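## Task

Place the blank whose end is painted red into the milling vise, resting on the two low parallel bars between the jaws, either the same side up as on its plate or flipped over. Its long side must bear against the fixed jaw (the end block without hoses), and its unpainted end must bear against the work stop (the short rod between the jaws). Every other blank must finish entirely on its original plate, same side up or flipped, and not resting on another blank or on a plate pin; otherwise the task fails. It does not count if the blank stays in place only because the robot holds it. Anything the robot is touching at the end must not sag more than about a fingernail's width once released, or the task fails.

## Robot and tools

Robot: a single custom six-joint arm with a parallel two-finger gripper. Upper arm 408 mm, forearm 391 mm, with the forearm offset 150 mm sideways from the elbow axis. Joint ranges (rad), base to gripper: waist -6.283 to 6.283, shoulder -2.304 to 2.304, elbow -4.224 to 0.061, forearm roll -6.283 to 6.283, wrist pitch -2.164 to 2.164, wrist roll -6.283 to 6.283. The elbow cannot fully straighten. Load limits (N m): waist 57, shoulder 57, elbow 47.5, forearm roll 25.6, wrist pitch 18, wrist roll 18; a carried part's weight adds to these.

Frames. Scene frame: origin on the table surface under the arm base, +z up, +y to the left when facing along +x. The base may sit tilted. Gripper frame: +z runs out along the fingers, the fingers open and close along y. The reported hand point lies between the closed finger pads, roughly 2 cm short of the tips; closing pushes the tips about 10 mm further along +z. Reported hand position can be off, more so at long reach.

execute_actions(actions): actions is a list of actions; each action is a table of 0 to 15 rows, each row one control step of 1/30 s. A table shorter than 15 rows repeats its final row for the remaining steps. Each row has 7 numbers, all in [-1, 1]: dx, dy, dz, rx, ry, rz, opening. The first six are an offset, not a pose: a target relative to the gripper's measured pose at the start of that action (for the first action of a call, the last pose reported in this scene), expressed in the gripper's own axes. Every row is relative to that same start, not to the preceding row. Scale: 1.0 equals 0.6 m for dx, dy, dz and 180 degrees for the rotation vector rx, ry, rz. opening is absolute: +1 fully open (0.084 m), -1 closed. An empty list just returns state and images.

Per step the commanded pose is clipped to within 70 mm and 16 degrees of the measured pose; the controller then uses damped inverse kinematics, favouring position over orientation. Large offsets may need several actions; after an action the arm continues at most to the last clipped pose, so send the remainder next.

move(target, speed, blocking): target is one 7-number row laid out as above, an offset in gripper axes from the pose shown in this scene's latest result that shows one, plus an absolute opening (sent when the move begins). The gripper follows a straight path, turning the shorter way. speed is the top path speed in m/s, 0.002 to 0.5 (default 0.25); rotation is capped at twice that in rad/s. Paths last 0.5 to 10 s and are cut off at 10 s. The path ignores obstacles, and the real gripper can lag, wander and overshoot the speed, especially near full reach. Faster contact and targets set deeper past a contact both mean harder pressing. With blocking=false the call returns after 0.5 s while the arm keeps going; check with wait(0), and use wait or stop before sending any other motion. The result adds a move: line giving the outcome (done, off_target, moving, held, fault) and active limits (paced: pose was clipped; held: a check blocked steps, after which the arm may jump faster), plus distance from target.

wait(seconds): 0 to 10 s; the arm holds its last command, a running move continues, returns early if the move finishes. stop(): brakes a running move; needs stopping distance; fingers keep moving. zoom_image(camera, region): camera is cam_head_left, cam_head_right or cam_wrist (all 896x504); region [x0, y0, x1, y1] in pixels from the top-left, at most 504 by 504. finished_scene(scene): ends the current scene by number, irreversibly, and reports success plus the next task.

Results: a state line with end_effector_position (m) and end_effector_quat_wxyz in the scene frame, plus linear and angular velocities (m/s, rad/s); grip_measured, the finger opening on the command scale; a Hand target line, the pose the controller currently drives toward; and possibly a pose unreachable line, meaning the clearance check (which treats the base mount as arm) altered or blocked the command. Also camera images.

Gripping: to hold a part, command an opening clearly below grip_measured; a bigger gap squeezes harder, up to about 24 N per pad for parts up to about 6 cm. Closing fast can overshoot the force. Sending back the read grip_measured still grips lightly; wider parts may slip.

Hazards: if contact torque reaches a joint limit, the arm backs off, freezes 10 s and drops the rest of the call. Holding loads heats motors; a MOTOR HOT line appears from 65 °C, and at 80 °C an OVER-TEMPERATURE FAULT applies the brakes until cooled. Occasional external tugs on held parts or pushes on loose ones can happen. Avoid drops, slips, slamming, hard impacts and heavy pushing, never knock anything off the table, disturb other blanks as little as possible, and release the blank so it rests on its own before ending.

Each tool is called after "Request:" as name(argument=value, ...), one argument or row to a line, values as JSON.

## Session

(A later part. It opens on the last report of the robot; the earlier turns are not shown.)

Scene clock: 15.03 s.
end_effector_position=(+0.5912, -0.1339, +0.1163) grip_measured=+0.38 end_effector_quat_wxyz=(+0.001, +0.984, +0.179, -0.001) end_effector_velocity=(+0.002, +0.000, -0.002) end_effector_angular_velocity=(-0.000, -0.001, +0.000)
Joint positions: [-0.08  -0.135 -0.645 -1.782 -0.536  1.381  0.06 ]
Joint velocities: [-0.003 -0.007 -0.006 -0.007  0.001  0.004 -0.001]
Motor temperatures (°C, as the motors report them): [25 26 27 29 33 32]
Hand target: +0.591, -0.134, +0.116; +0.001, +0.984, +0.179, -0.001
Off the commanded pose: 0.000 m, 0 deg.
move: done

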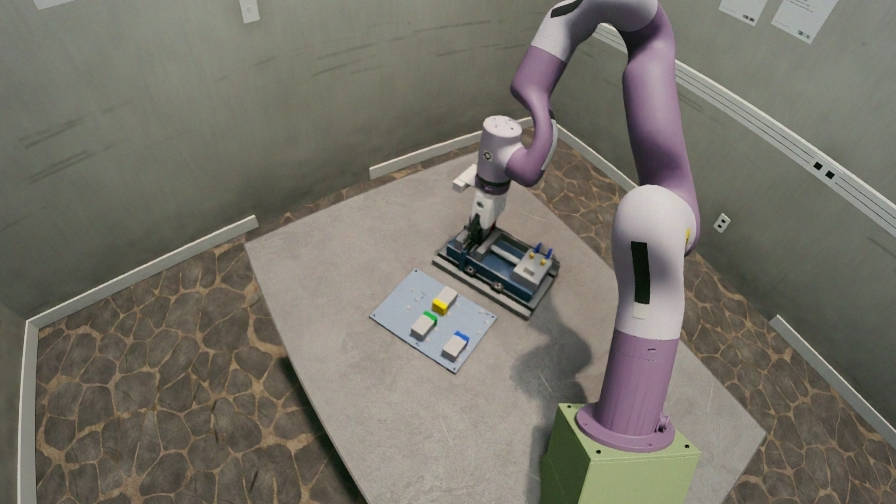

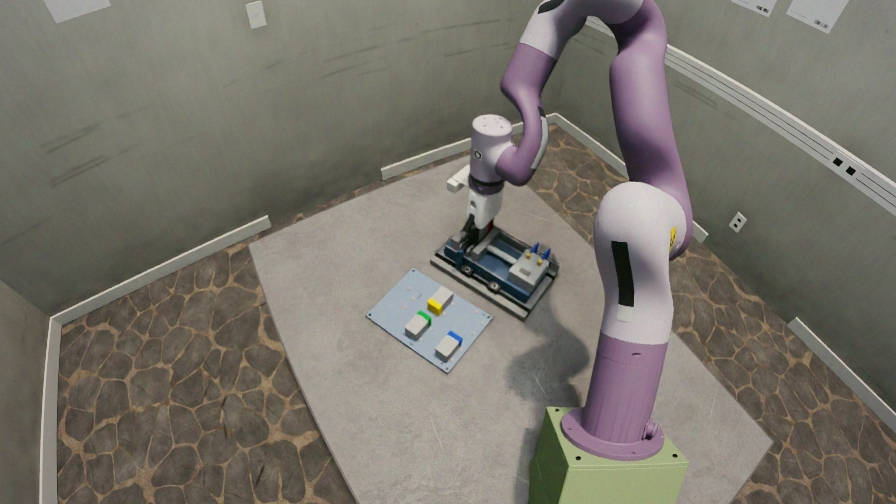

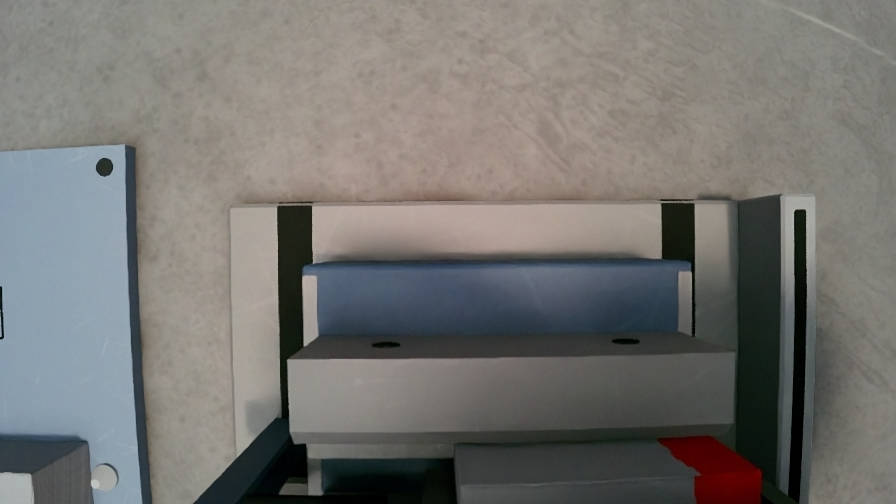

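Request:
execute_actions(
  actions=[
    [[0.002,0,0.002,0,0,0,-0.4],[0.002,0,0.002,0,0,0,-0.4],[0.002,0,0.002,0,0,0,-0.4],[0.004,0,0.004,0,0,0,-0.4]],
    [[0,0,0,0,0,0,0.5]],
    [[0,0,-0.004,0,0,-0.002,0.5],[0,0,-0.007,0,0,-0.004,0.5],[0,0,-0.011,0,0,-0.004,0.5]],
    [[0,0,0,0,0,0,0.2]],
  ],
)

Request:
move(
  target=[0.004,-0.032,0.001,0,0,0,0.2],
  speed=0.02,
)

Scene clock: 17.63 s.
end_effector_position=(+0.5931, -0.1332, +0.1204) grip_measured=+0.38 end_effector_quat_wxyz=(+0.001, +0.983, +0.185, -0.001) end_effector_velocity=(+0.000, +0.001, -0.000) end_effector_angular_velocity=(+0.001, -0.000, -0.000)
Joint positions: [-0.073 -0.127 -0.648 -1.757 -0.539  1.348  0.06 ]
Joint velocities: [ 0.001 -0.001 -0.    -0.001  0.     0.002  0.   ]
Motor temperatures (°C, as the motors report them): [25 26 27 29 33 32]
Hand target: +0.593, -0.133, +0.120; +0.001, +0.983, +0.185, -0.001
Off the commanded pose: 0.000 m, 0 deg.

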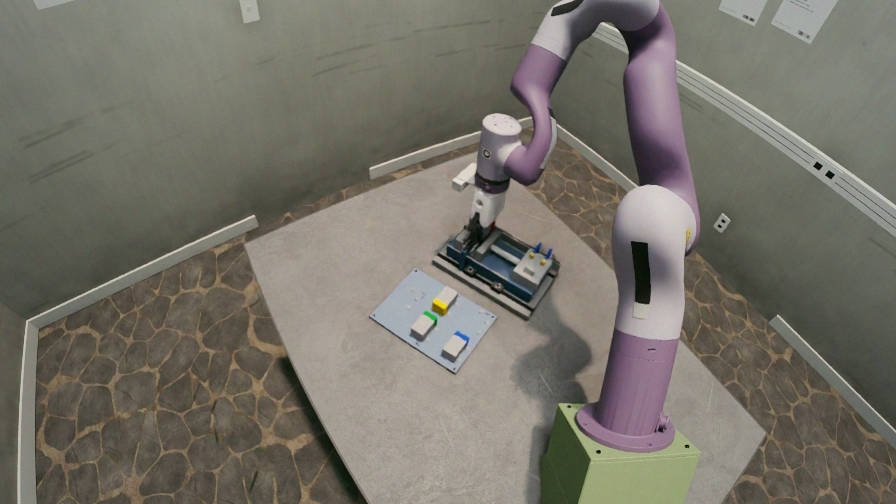

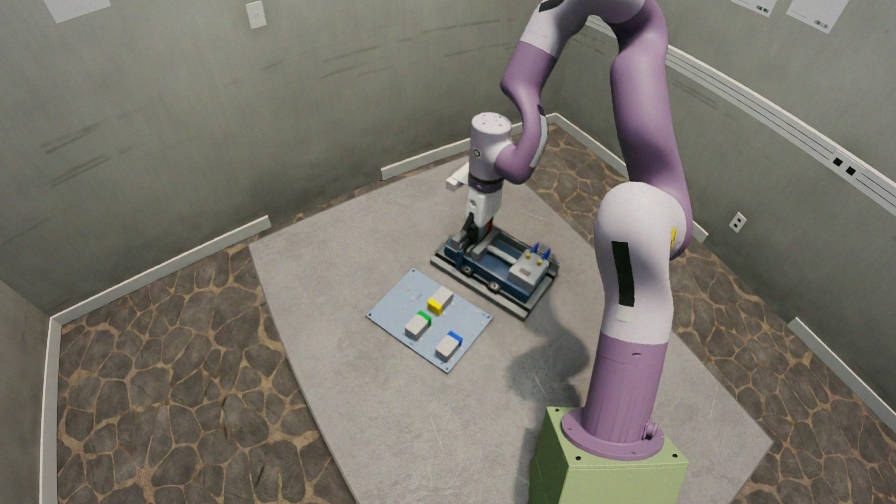

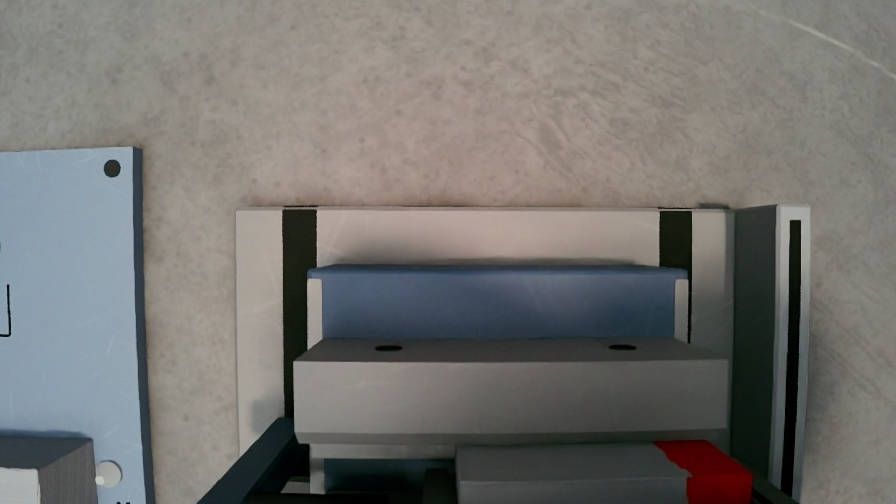

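Scene clock: 18.87 s.
end_effector_position=(+0.5899, -0.1216, +0.1201) grip_measured=+0.38 end_effector_quat_wxyz=(+0.014, +0.983, +0.184, -0.001) end_effector_velocity=(+0.000, +0.003, +0.001) end_effector_angular_velocity=(-0.015, -0.006, +0.002)
Joint positions: [-0.033 -0.15  -0.64  -1.764 -0.59   1.399  0.06 ]
Joint velocities: [ 0.015 -0.005  0.002 -0.001 -0.024  0.013 -0.   ]
Motor temperatures (°C, as the motors report them): [25 26 27 29 33 32]
Hand target: +0.588, -0.115, +0.120; +0.001, +0.983, +0.185, -0.001
Off the commanded pose: 0.007 m, 2 deg.
move: off_target

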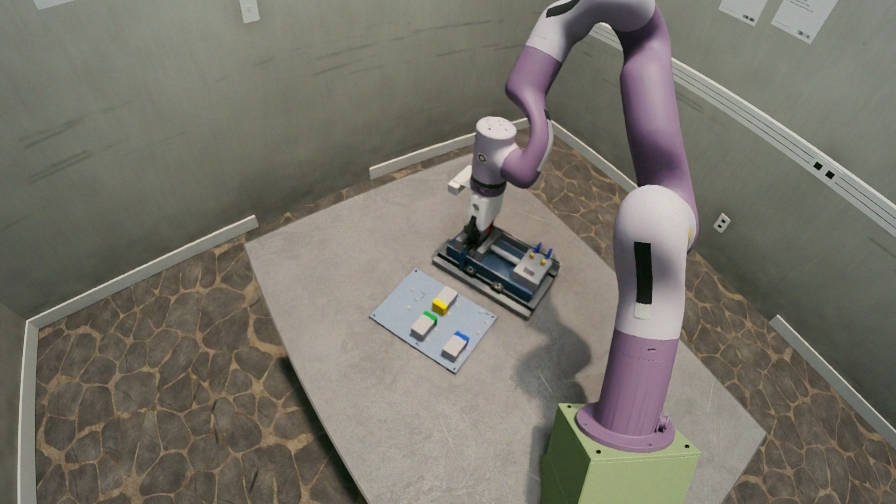

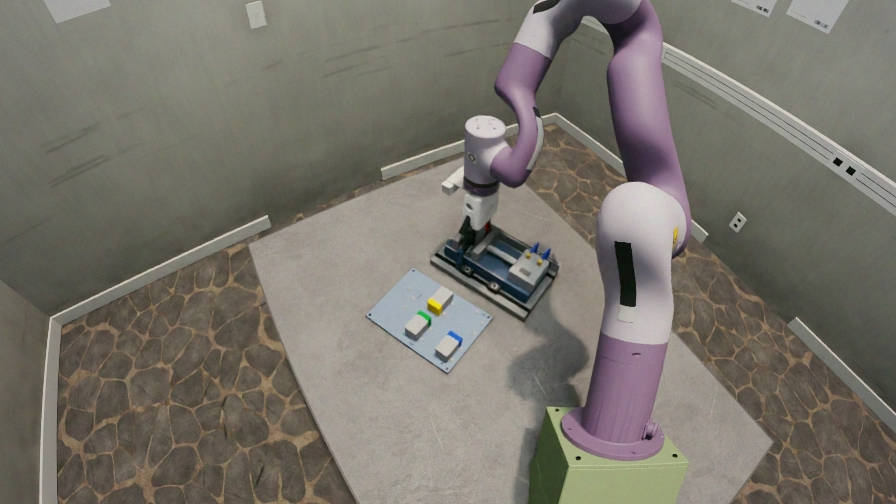

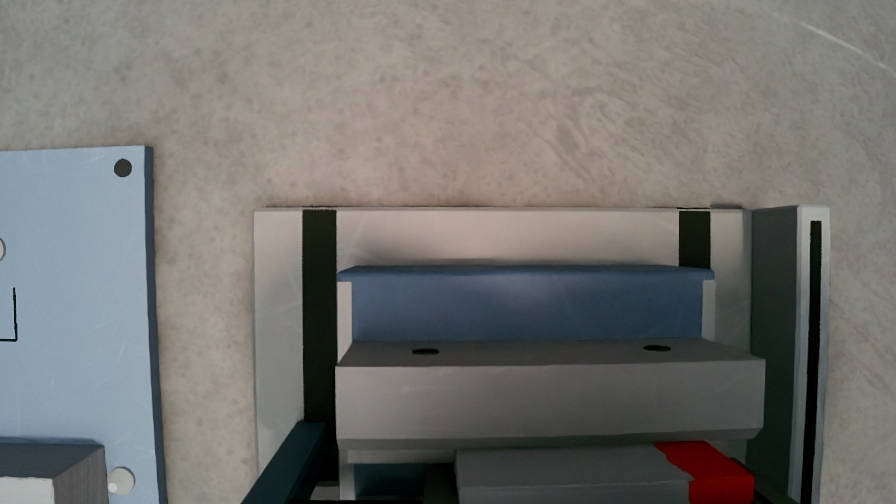

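Request:
execute_actions(
  actions=[
    [[0,0.006,0,0.004,0,0,0.2],[0,0.01,0,0.008,0,0,0.2]],
    [[0,0,0,0,0,0,0.5]],
    [[-0.003,0,-0.004,0,0,0,0.5],[-0.004,0,-0.008,0.005,0,0,0.5],[-0.005,0,-0.011,0.012,0,0,0.5]],
  ],
)

Request:
zoom_image(
  camera="cam_head_left",
  region=[440,200,510,270],
)

Scene clock: 21.00 s.
end_effector_position=(+0.5890, -0.1267, +0.1265) grip_measured=+0.49 end_effector_quat_wxyz=(-0.018, +0.983, +0.185, -0.006) end_effector_velocity=(-0.000, -0.001, +0.002) end_effector_angular_velocity=(+0.009, +0.008, +0.002)
Joint positions: [-0.069 -0.11  -0.643 -1.707 -0.502  1.301  0.065]
Joint velocities: [-0.004  0.006 -0.003  0.029  0.013 -0.034  0.   ]
Motor temperatures (°C, as the motors report them): [25 26 27 29 33 32]
Hand target: +0.589, -0.127, +0.127; -0.018, +0.983, +0.185, -0.006
Off the commanded pose: 0.000 m, 0 deg.

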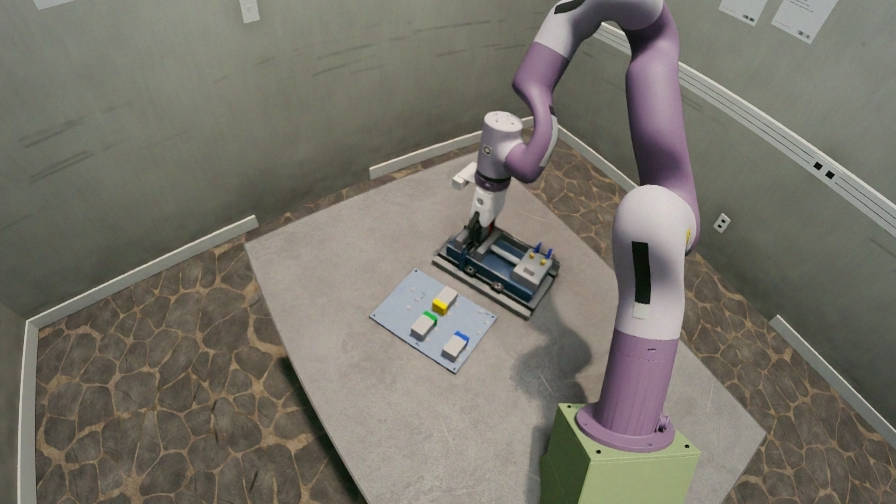

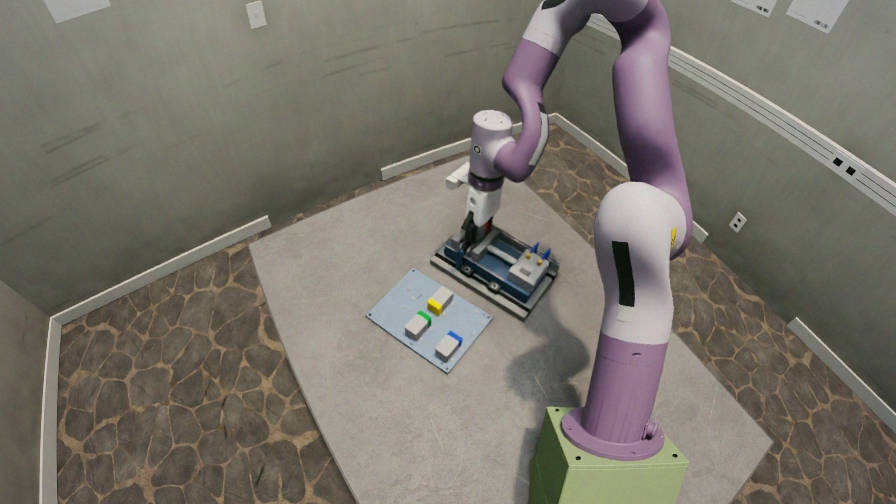

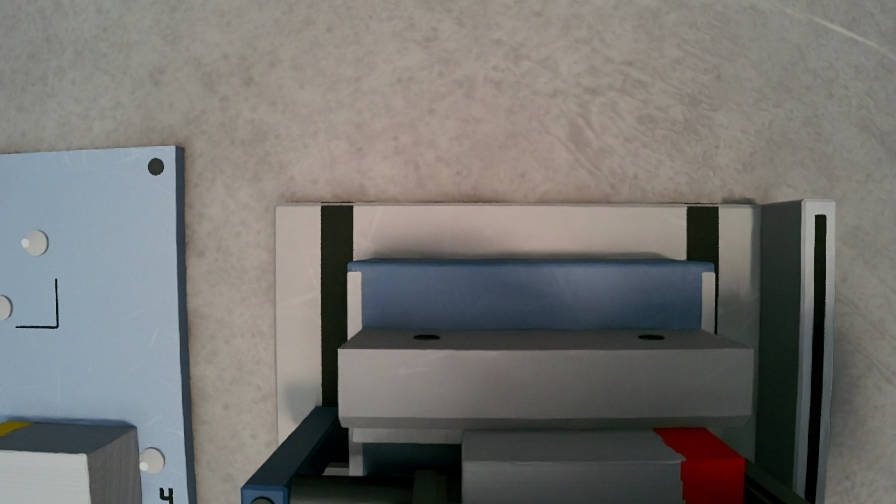

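Region (440, 200, 510, 270) of cam_head_left's 896x504 image, scaled by 7.200, with more detail than that image has.

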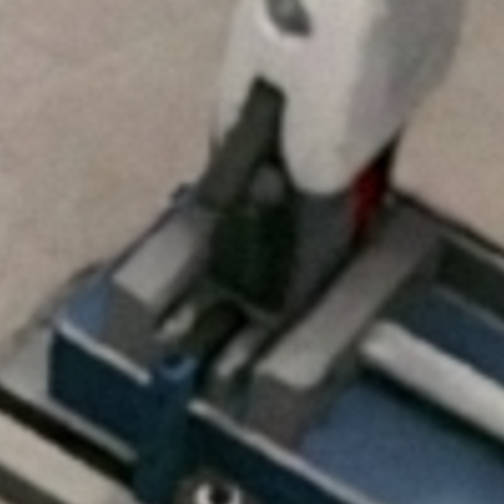

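Request:
move(
  target=[0.002,-0.021,0.001,0,0,0,0.5],
  speed=0.02,
)

Request:
execute_actions(
  actions=[
    [[0,0.004,0,0,0,0,0.75]],
    [[0,0,-0.015,0,0,0,0.75],[0,0,-0.03,0,0,0,0.75],[0,0,-0.04,-0.012,0,0,0.75]],
    [[-0.02,0,0,0,0,0,0],[-0.04,0,0,0,0,0,0],[-0.06,0,0,0,0,0,0]],
  ],
)

Scene clock: 22.40 s.
end_effector_position=(+0.5859, -0.1158, +0.1264) grip_measured=+0.50 end_effector_quat_wxyz=(-0.016, +0.983, +0.185, -0.006) end_effector_velocity=(-0.001, +0.002, -0.000) end_effector_angular_velocity=(-0.006, -0.001, -0.001)
Joint positions: [-0.043 -0.124 -0.637 -1.716 -0.521  1.338  0.065]
Joint velocities: [ 0.007 -0.004  0.002 -0.005 -0.011  0.013  0.001]
Motor temperatures (°C, as the motors report them): [25 26 27 29 33 32]
Hand target: +0.586, -0.114, +0.126; -0.018, +0.983, +0.185, -0.006
Off the commanded pose: 0.001 m, 0 deg.
move: done

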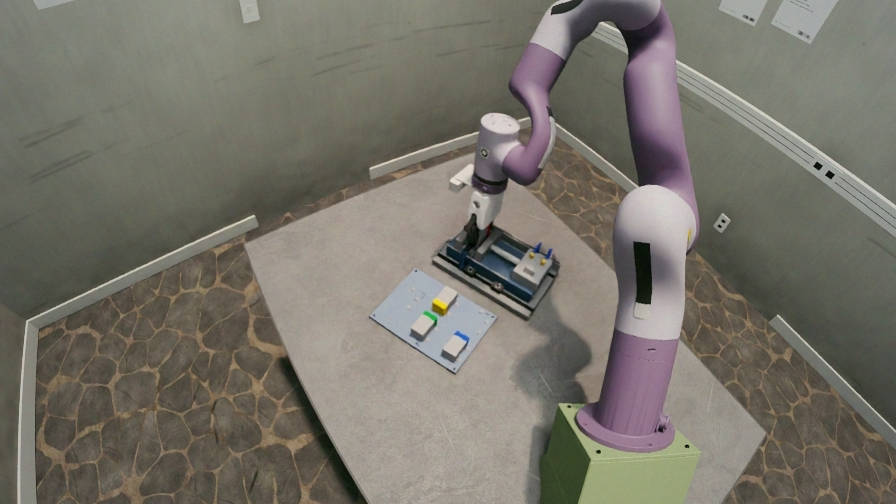

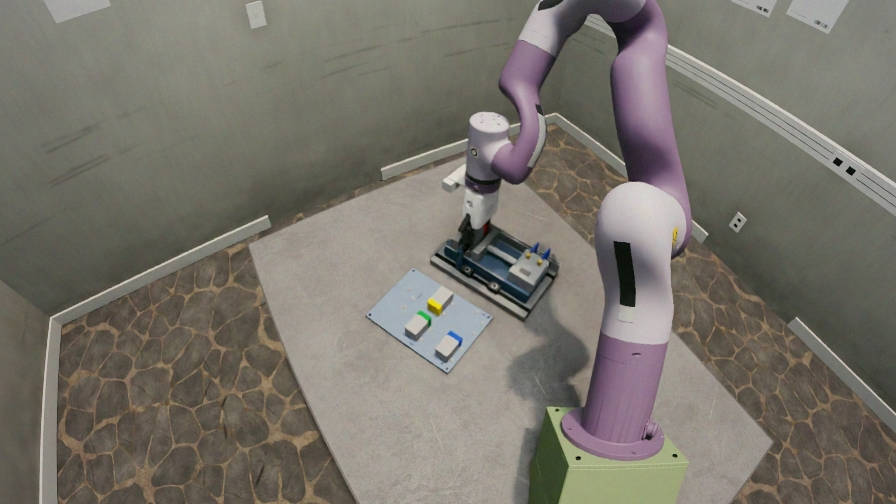

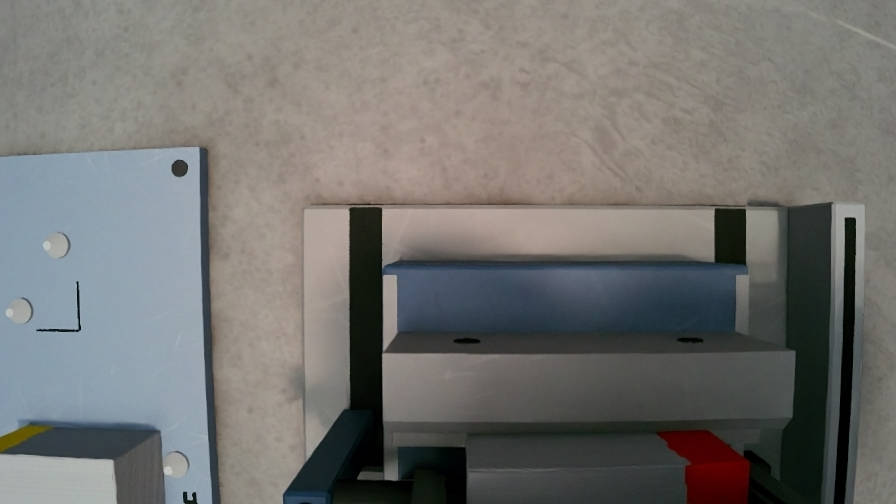

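Scene clock: 23.90 s.
end_effector_position=(+0.5544, -0.1312, +0.1496) grip_measured=-0.01 end_effector_quat_wxyz=(+0.001, +0.983, +0.185, -0.003) end_effector_velocity=(-0.008, -0.004, +0.001) end_effector_angular_velocity=(+0.001, -0.012, -0.003)
Joint positions: [-0.029 -0.027 -0.531 -1.73  -0.564  1.364  0.044]
Joint velocities: [-0.011  0.018  0.03  -0.051  0.002  0.045 -0.001]
Motor temperatures (°C, as the motors report them): [25 26 27 29 33 32]
Hand target: +0.554, -0.132, +0.150; +0.001, +0.983, +0.185, -0.002
Off the commanded pose: 0.001 m, 0 deg.

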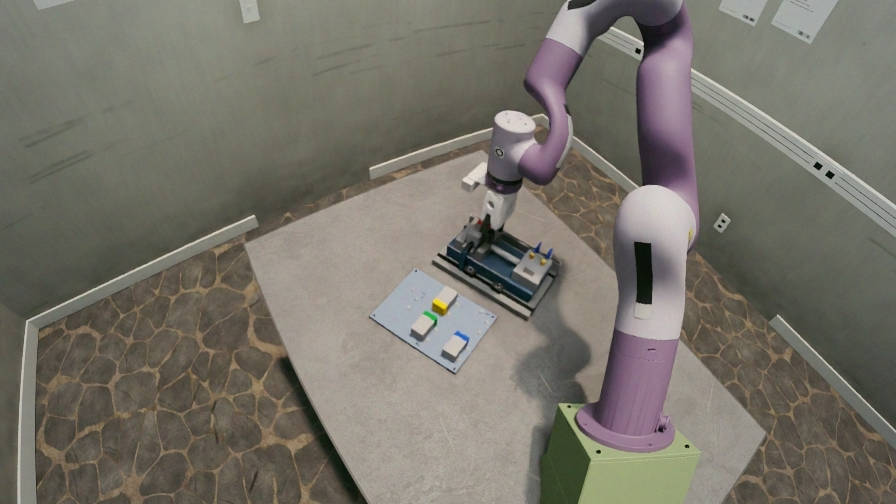

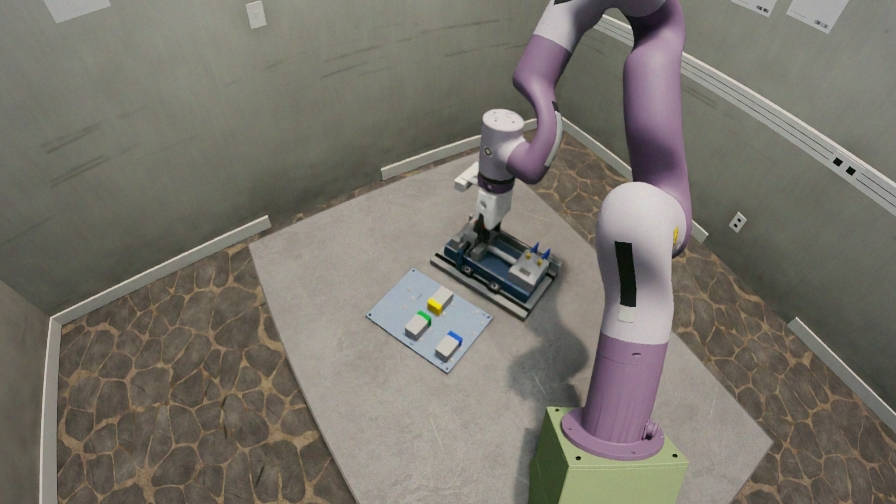

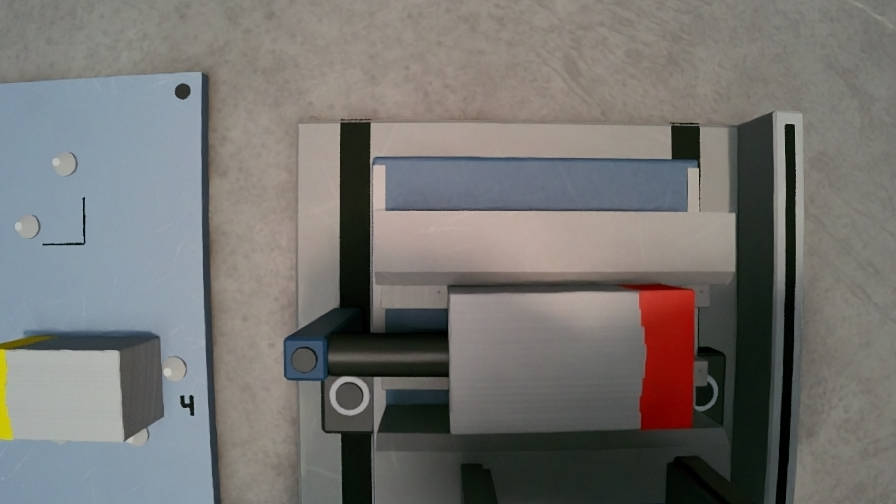

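Request:
move(
  target=[0,0,0.04,0,0,0,0],
  speed=0.08,
)

Request:
move(
  target=[0.012,-0.003,0,0,0,0,0],
  speed=0.015,
)

Request:
move(
  target=[-0.018,-0.005,-0.008,0,0,0,0],
  speed=0.05,
)

Request:
zoom_image(
  camera="cam_wrist",
  region=[330,200,830,500],
)

Scene clock: 25.30 s.
end_effector_position=(+0.5543, -0.1312, +0.1276) grip_measured=-0.01 end_effector_quat_wxyz=(+0.001, +0.983, +0.184, -0.002) end_effector_velocity=(+0.002, -0.001, -0.002) end_effector_angular_velocity=(+0.000, -0.009, -0.003)
Joint positions: [-0.063 -0.083 -0.542 -1.839 -0.558  1.458  0.044]
Joint velocities: [-0.006 -0.003  0.    -0.028 -0.     0.025  0.001]
Motor temperatures (°C, as the motors report them): [25 26 27 29 33 32]
Hand target: +0.554, -0.131, +0.126; +0.001, +0.983, +0.185, -0.003
Off the commanded pose: 0.002 m, 0 deg.
move: done

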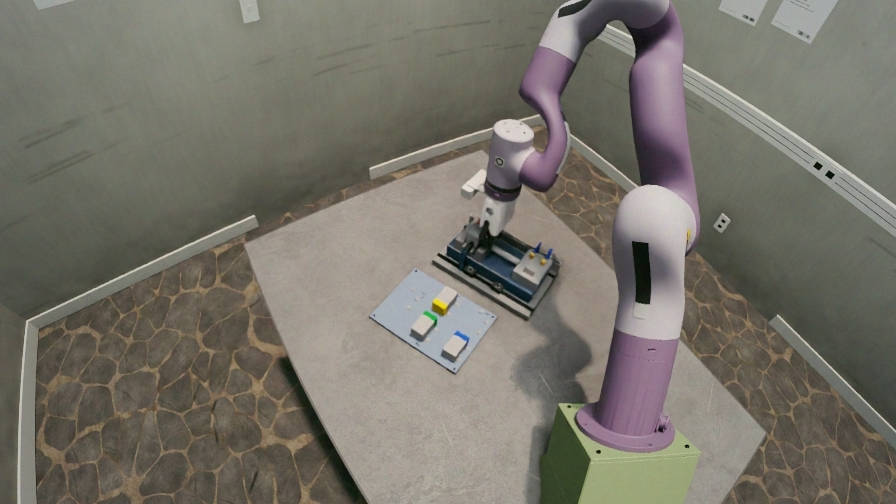

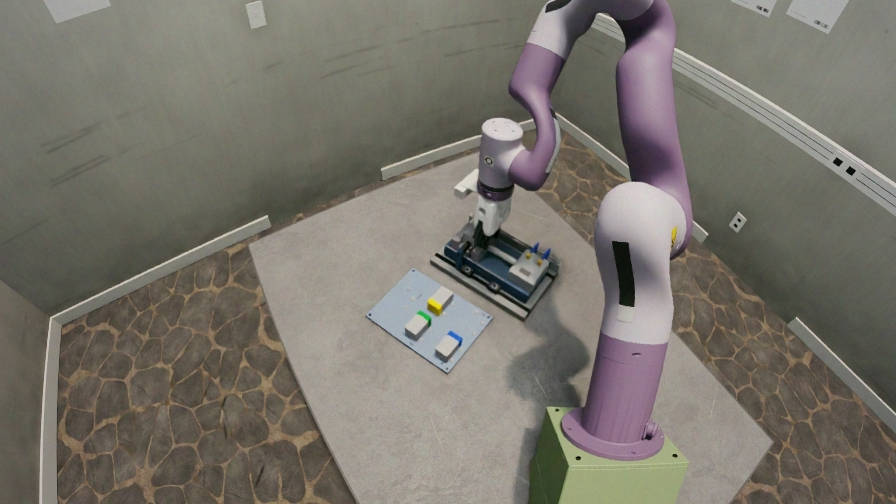

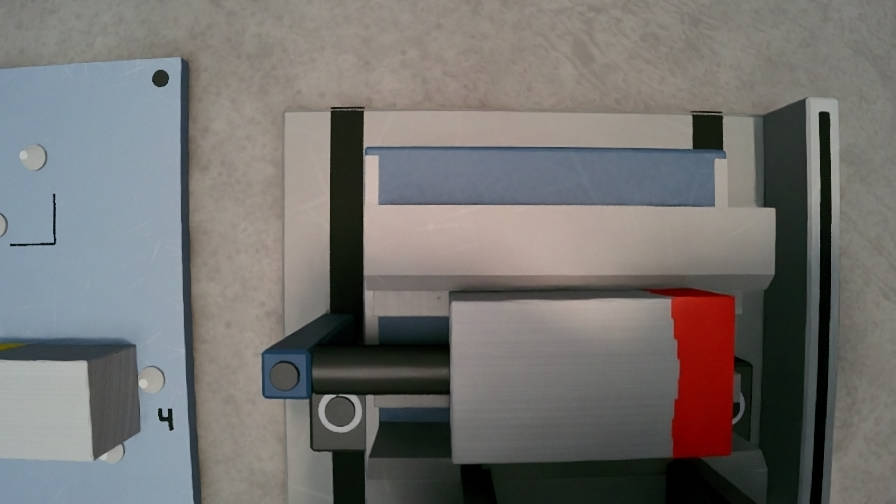

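Scene clock: 26.07 s.
end_effector_position=(+0.5600, -0.1280, +0.1279) grip_measured=+0.00 end_effector_quat_wxyz=(+0.002, +0.983, +0.183, -0.002) end_effector_velocity=(+0.001, +0.000, +0.000) end_effector_angular_velocity=(-0.003, +0.003, -0.003)
Joint positions: [-0.052 -0.092 -0.558 -1.818 -0.563  1.445  0.044]
Joint velocities: [ 0.003 -0.002 -0.004  0.013 -0.003 -0.007  0.   ]
Motor temperatures (°C, as the motors report them): [25 26 27 29 33 32]
Hand target: +0.560, -0.127, +0.128; +0.001, +0.983, +0.184, -0.002
Off the commanded pose: 0.001 m, 0 deg.
move: done

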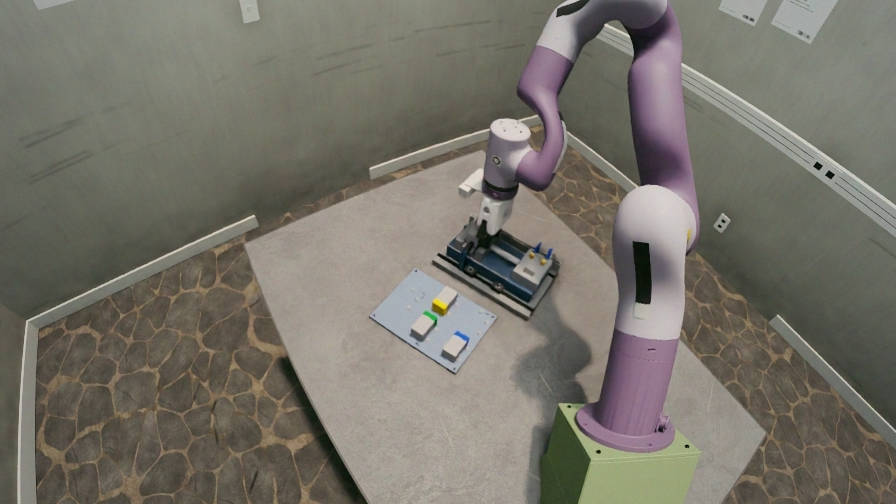

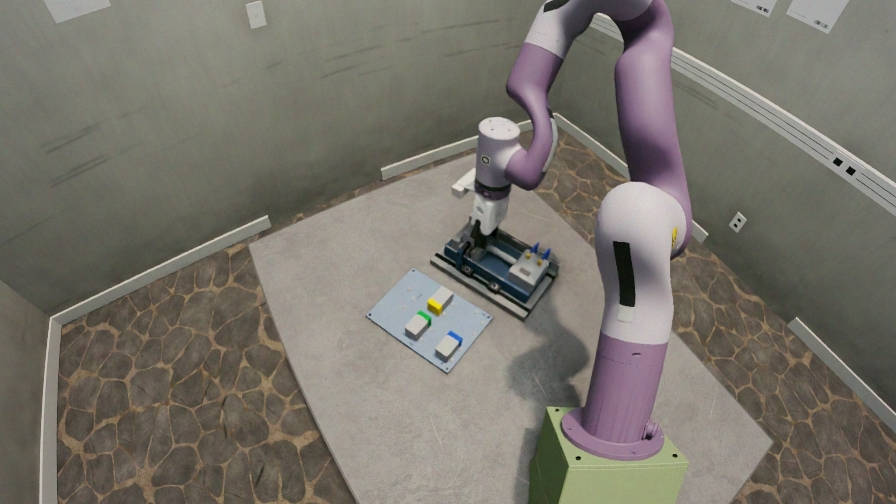

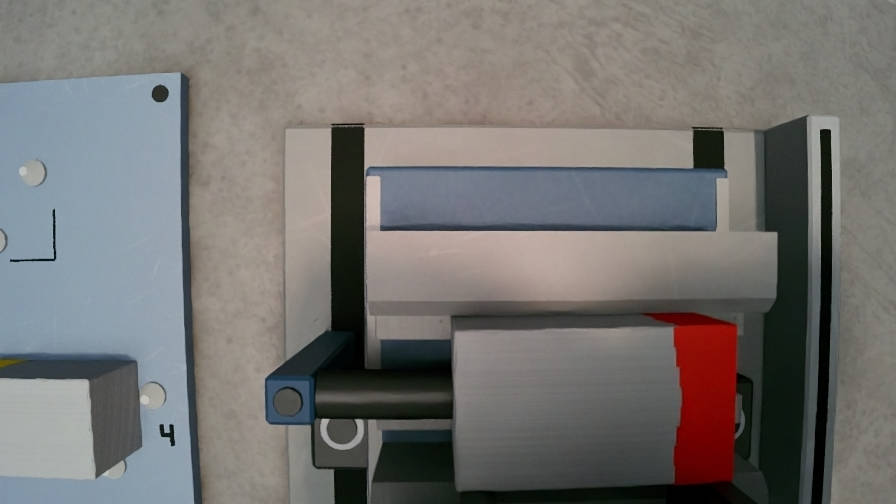

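Scene clock: 26.90 s.
end_effector_position=(+0.5491, -0.1290, +0.1326) grip_measured=-0.01 end_effector_quat_wxyz=(+0.002, +0.983, +0.183, -0.002) end_effector_velocity=(-0.001, -0.001, +0.001) end_effector_angular_velocity=(-0.001, -0.001, -0.001)
Joint positions: [-0.049 -0.071 -0.526 -1.829 -0.567  1.463  0.044]
Joint velocities: [ 0.001  0.004  0.005 -0.001 -0.002  0.003  0.   ]
Motor temperatures (°C, as the motors report them): [25 26 27 29 33 32]
Hand target: +0.549, -0.129, +0.133; +0.002, +0.983, +0.183, -0.002
Off the commanded pose: 0.000 m, 0 deg.
move: done

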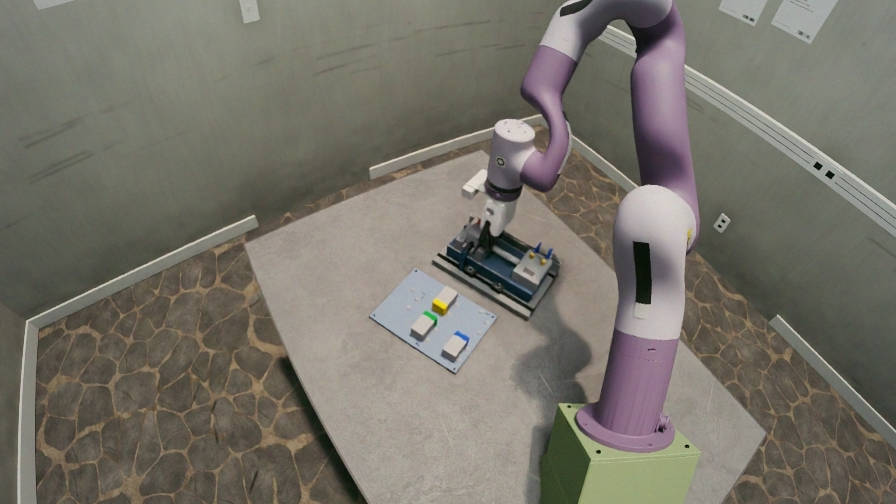

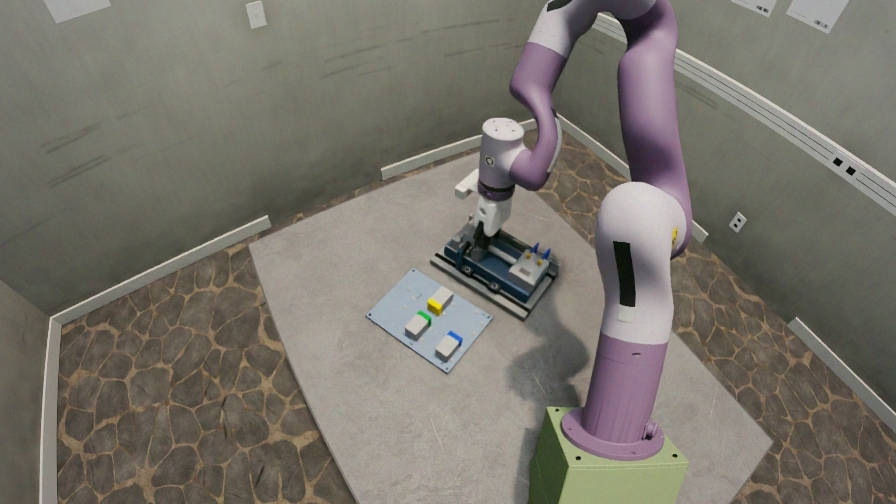

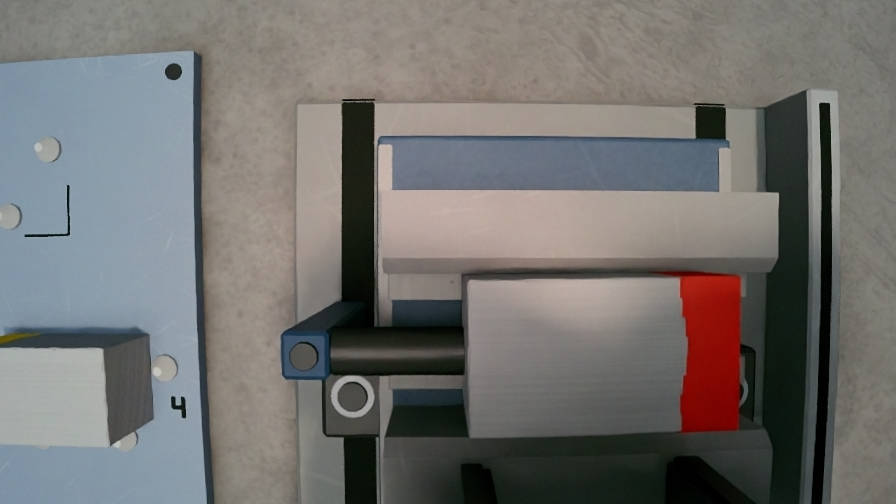

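Region (330, 200, 830, 500) of cam_wrist's 896x504 image, scaled by 1.008, with more detail than that image has; it fills the top 302 rows of this view, and the rest is white.

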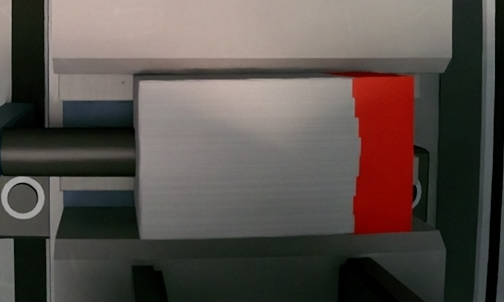

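A slight gap remains at the left; the push didn't reach. Pushing further.

Request:
move(
  target=[0.024,0,0.004,0,0,0,0],
  speed=0.02,
)

Request:
move(
  target=[-0.022,-0.003,-0.008,0,0,0,0],
  speed=0.05,
)

Request:
zoom_image(
  camera="cam_wrist",
  region=[410,240,610,390],
)

Scene clock: 28.23 s.
end_effector_position=(+0.5595, -0.1246, +0.1298) grip_measured=-0.01 end_effector_quat_wxyz=(+0.003, +0.983, +0.183, -0.004) end_effector_velocity=(+0.003, +0.001, -0.001) end_effector_angular_velocity=(-0.002, +0.004, +0.002)
Joint positions: [-0.04  -0.094 -0.559 -1.797 -0.57   1.437  0.044]
Joint velocities: [ 0.002 -0.008 -0.01   0.014 -0.002 -0.013  0.   ]
Motor temperatures (°C, as the motors report them): [25 26 27 29 33 32]
Hand target: +0.562, -0.124, +0.130; +0.002, +0.983, +0.183, -0.002
Off the commanded pose: 0.003 m, 0 deg.
move: done

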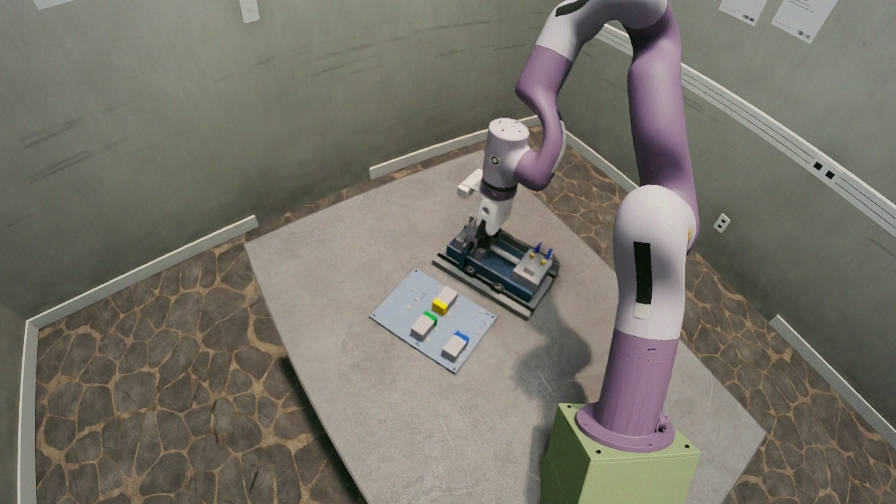

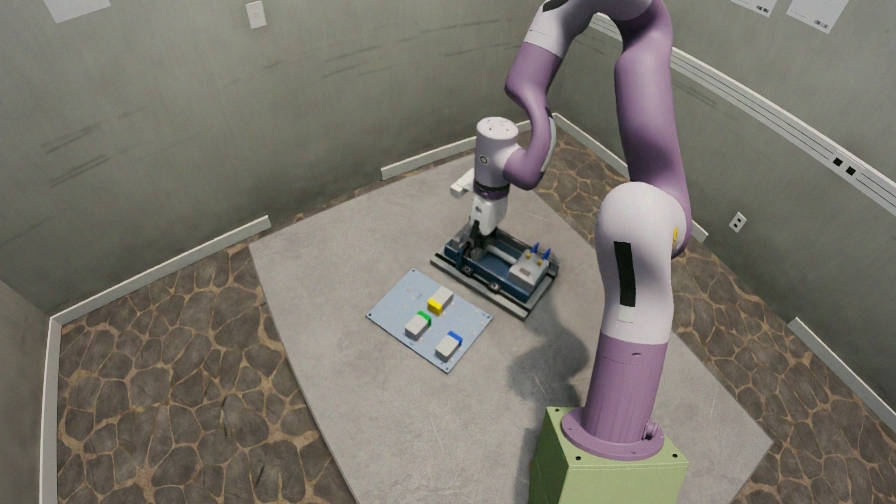

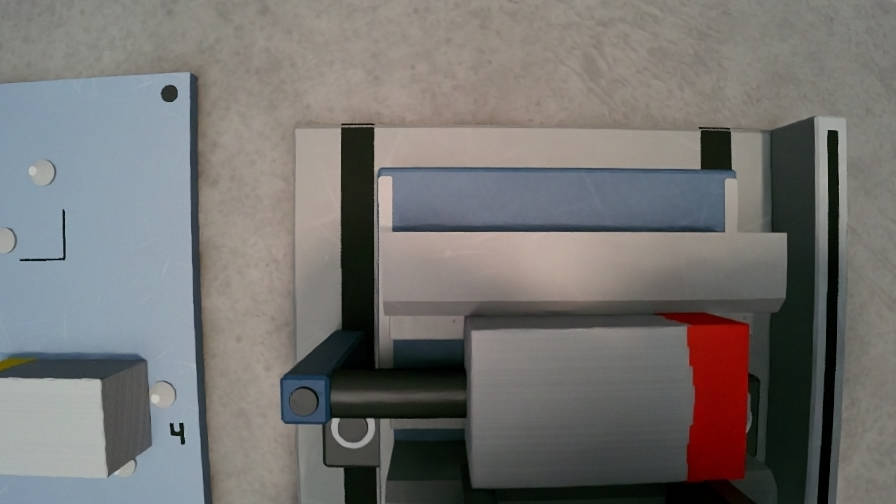

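Scene clock: 29.07 s.
end_effector_position=(+0.5469, -0.1276, +0.1346) grip_measured=-0.01 end_effector_quat_wxyz=(+0.003, +0.983, +0.183, -0.004) end_effector_velocity=(-0.003, -0.001, +0.001) end_effector_angular_velocity=(-0.001, +0.001, +0.000)
Joint positions: [-0.041 -0.068 -0.522 -1.814 -0.572  1.456  0.044]
Joint velocities: [-0.     0.004  0.007 -0.002 -0.001  0.003  0.   ]
Motor temperatures (°C, as the motors report them): [25 26 27 29 33 32]
Hand target: +0.547, -0.128, +0.135; +0.003, +0.983, +0.183, -0.004
Off the commanded pose: 0.000 m, 0 deg.
move: done

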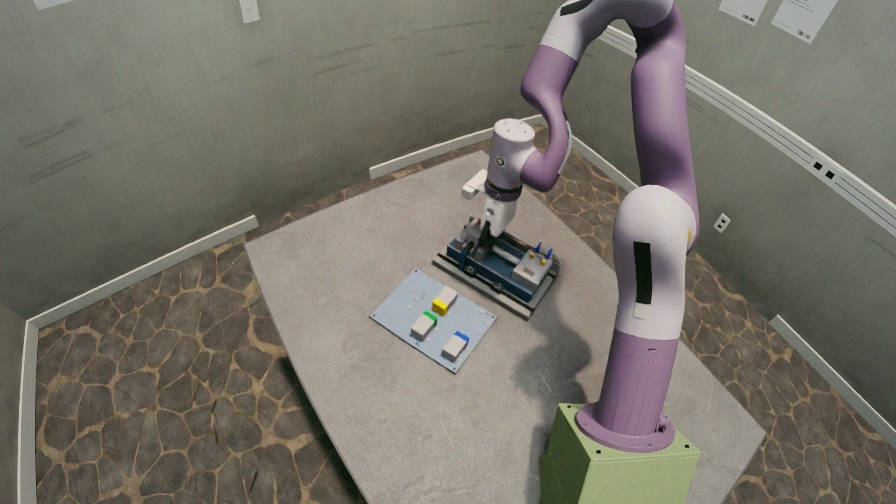

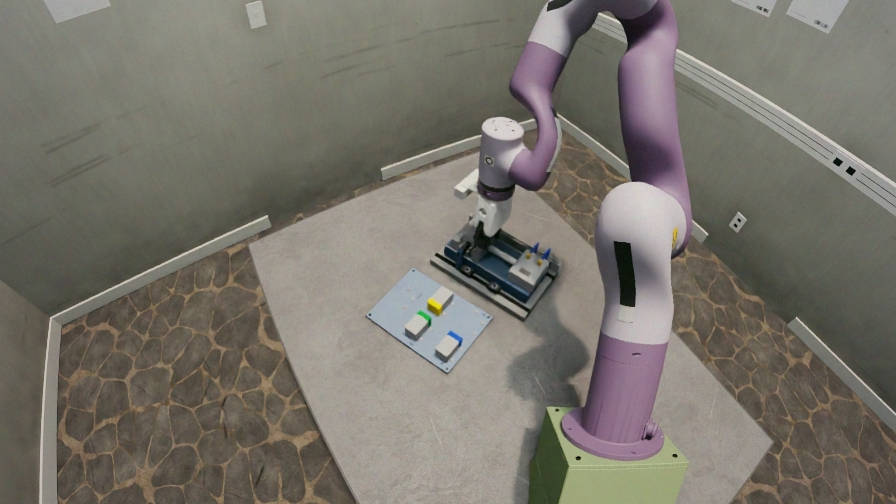

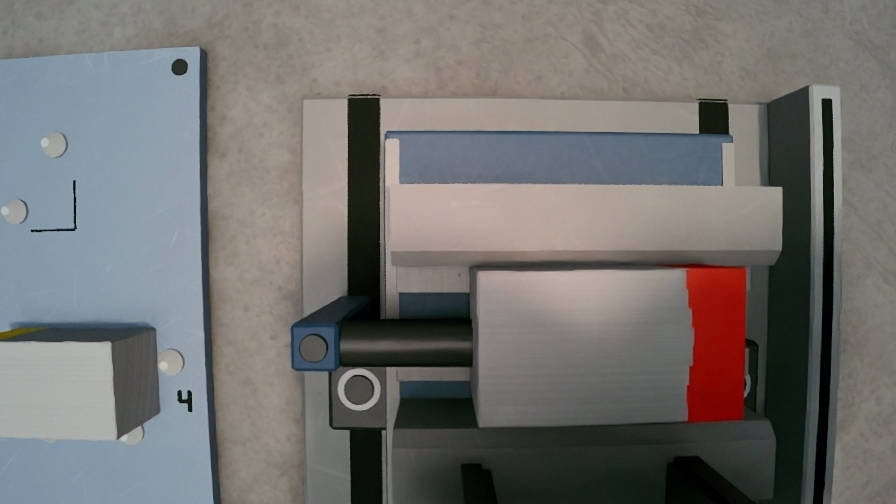

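Region (410, 240, 610, 390) of cam_wrist's 896x504 image, scaled by 2.520, with more detail than that image has; it fills the top 378 rows of this view, and the rest is white.

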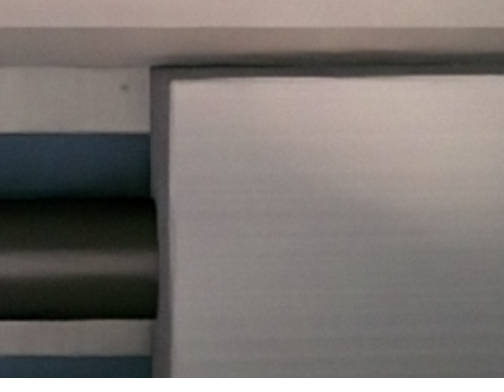

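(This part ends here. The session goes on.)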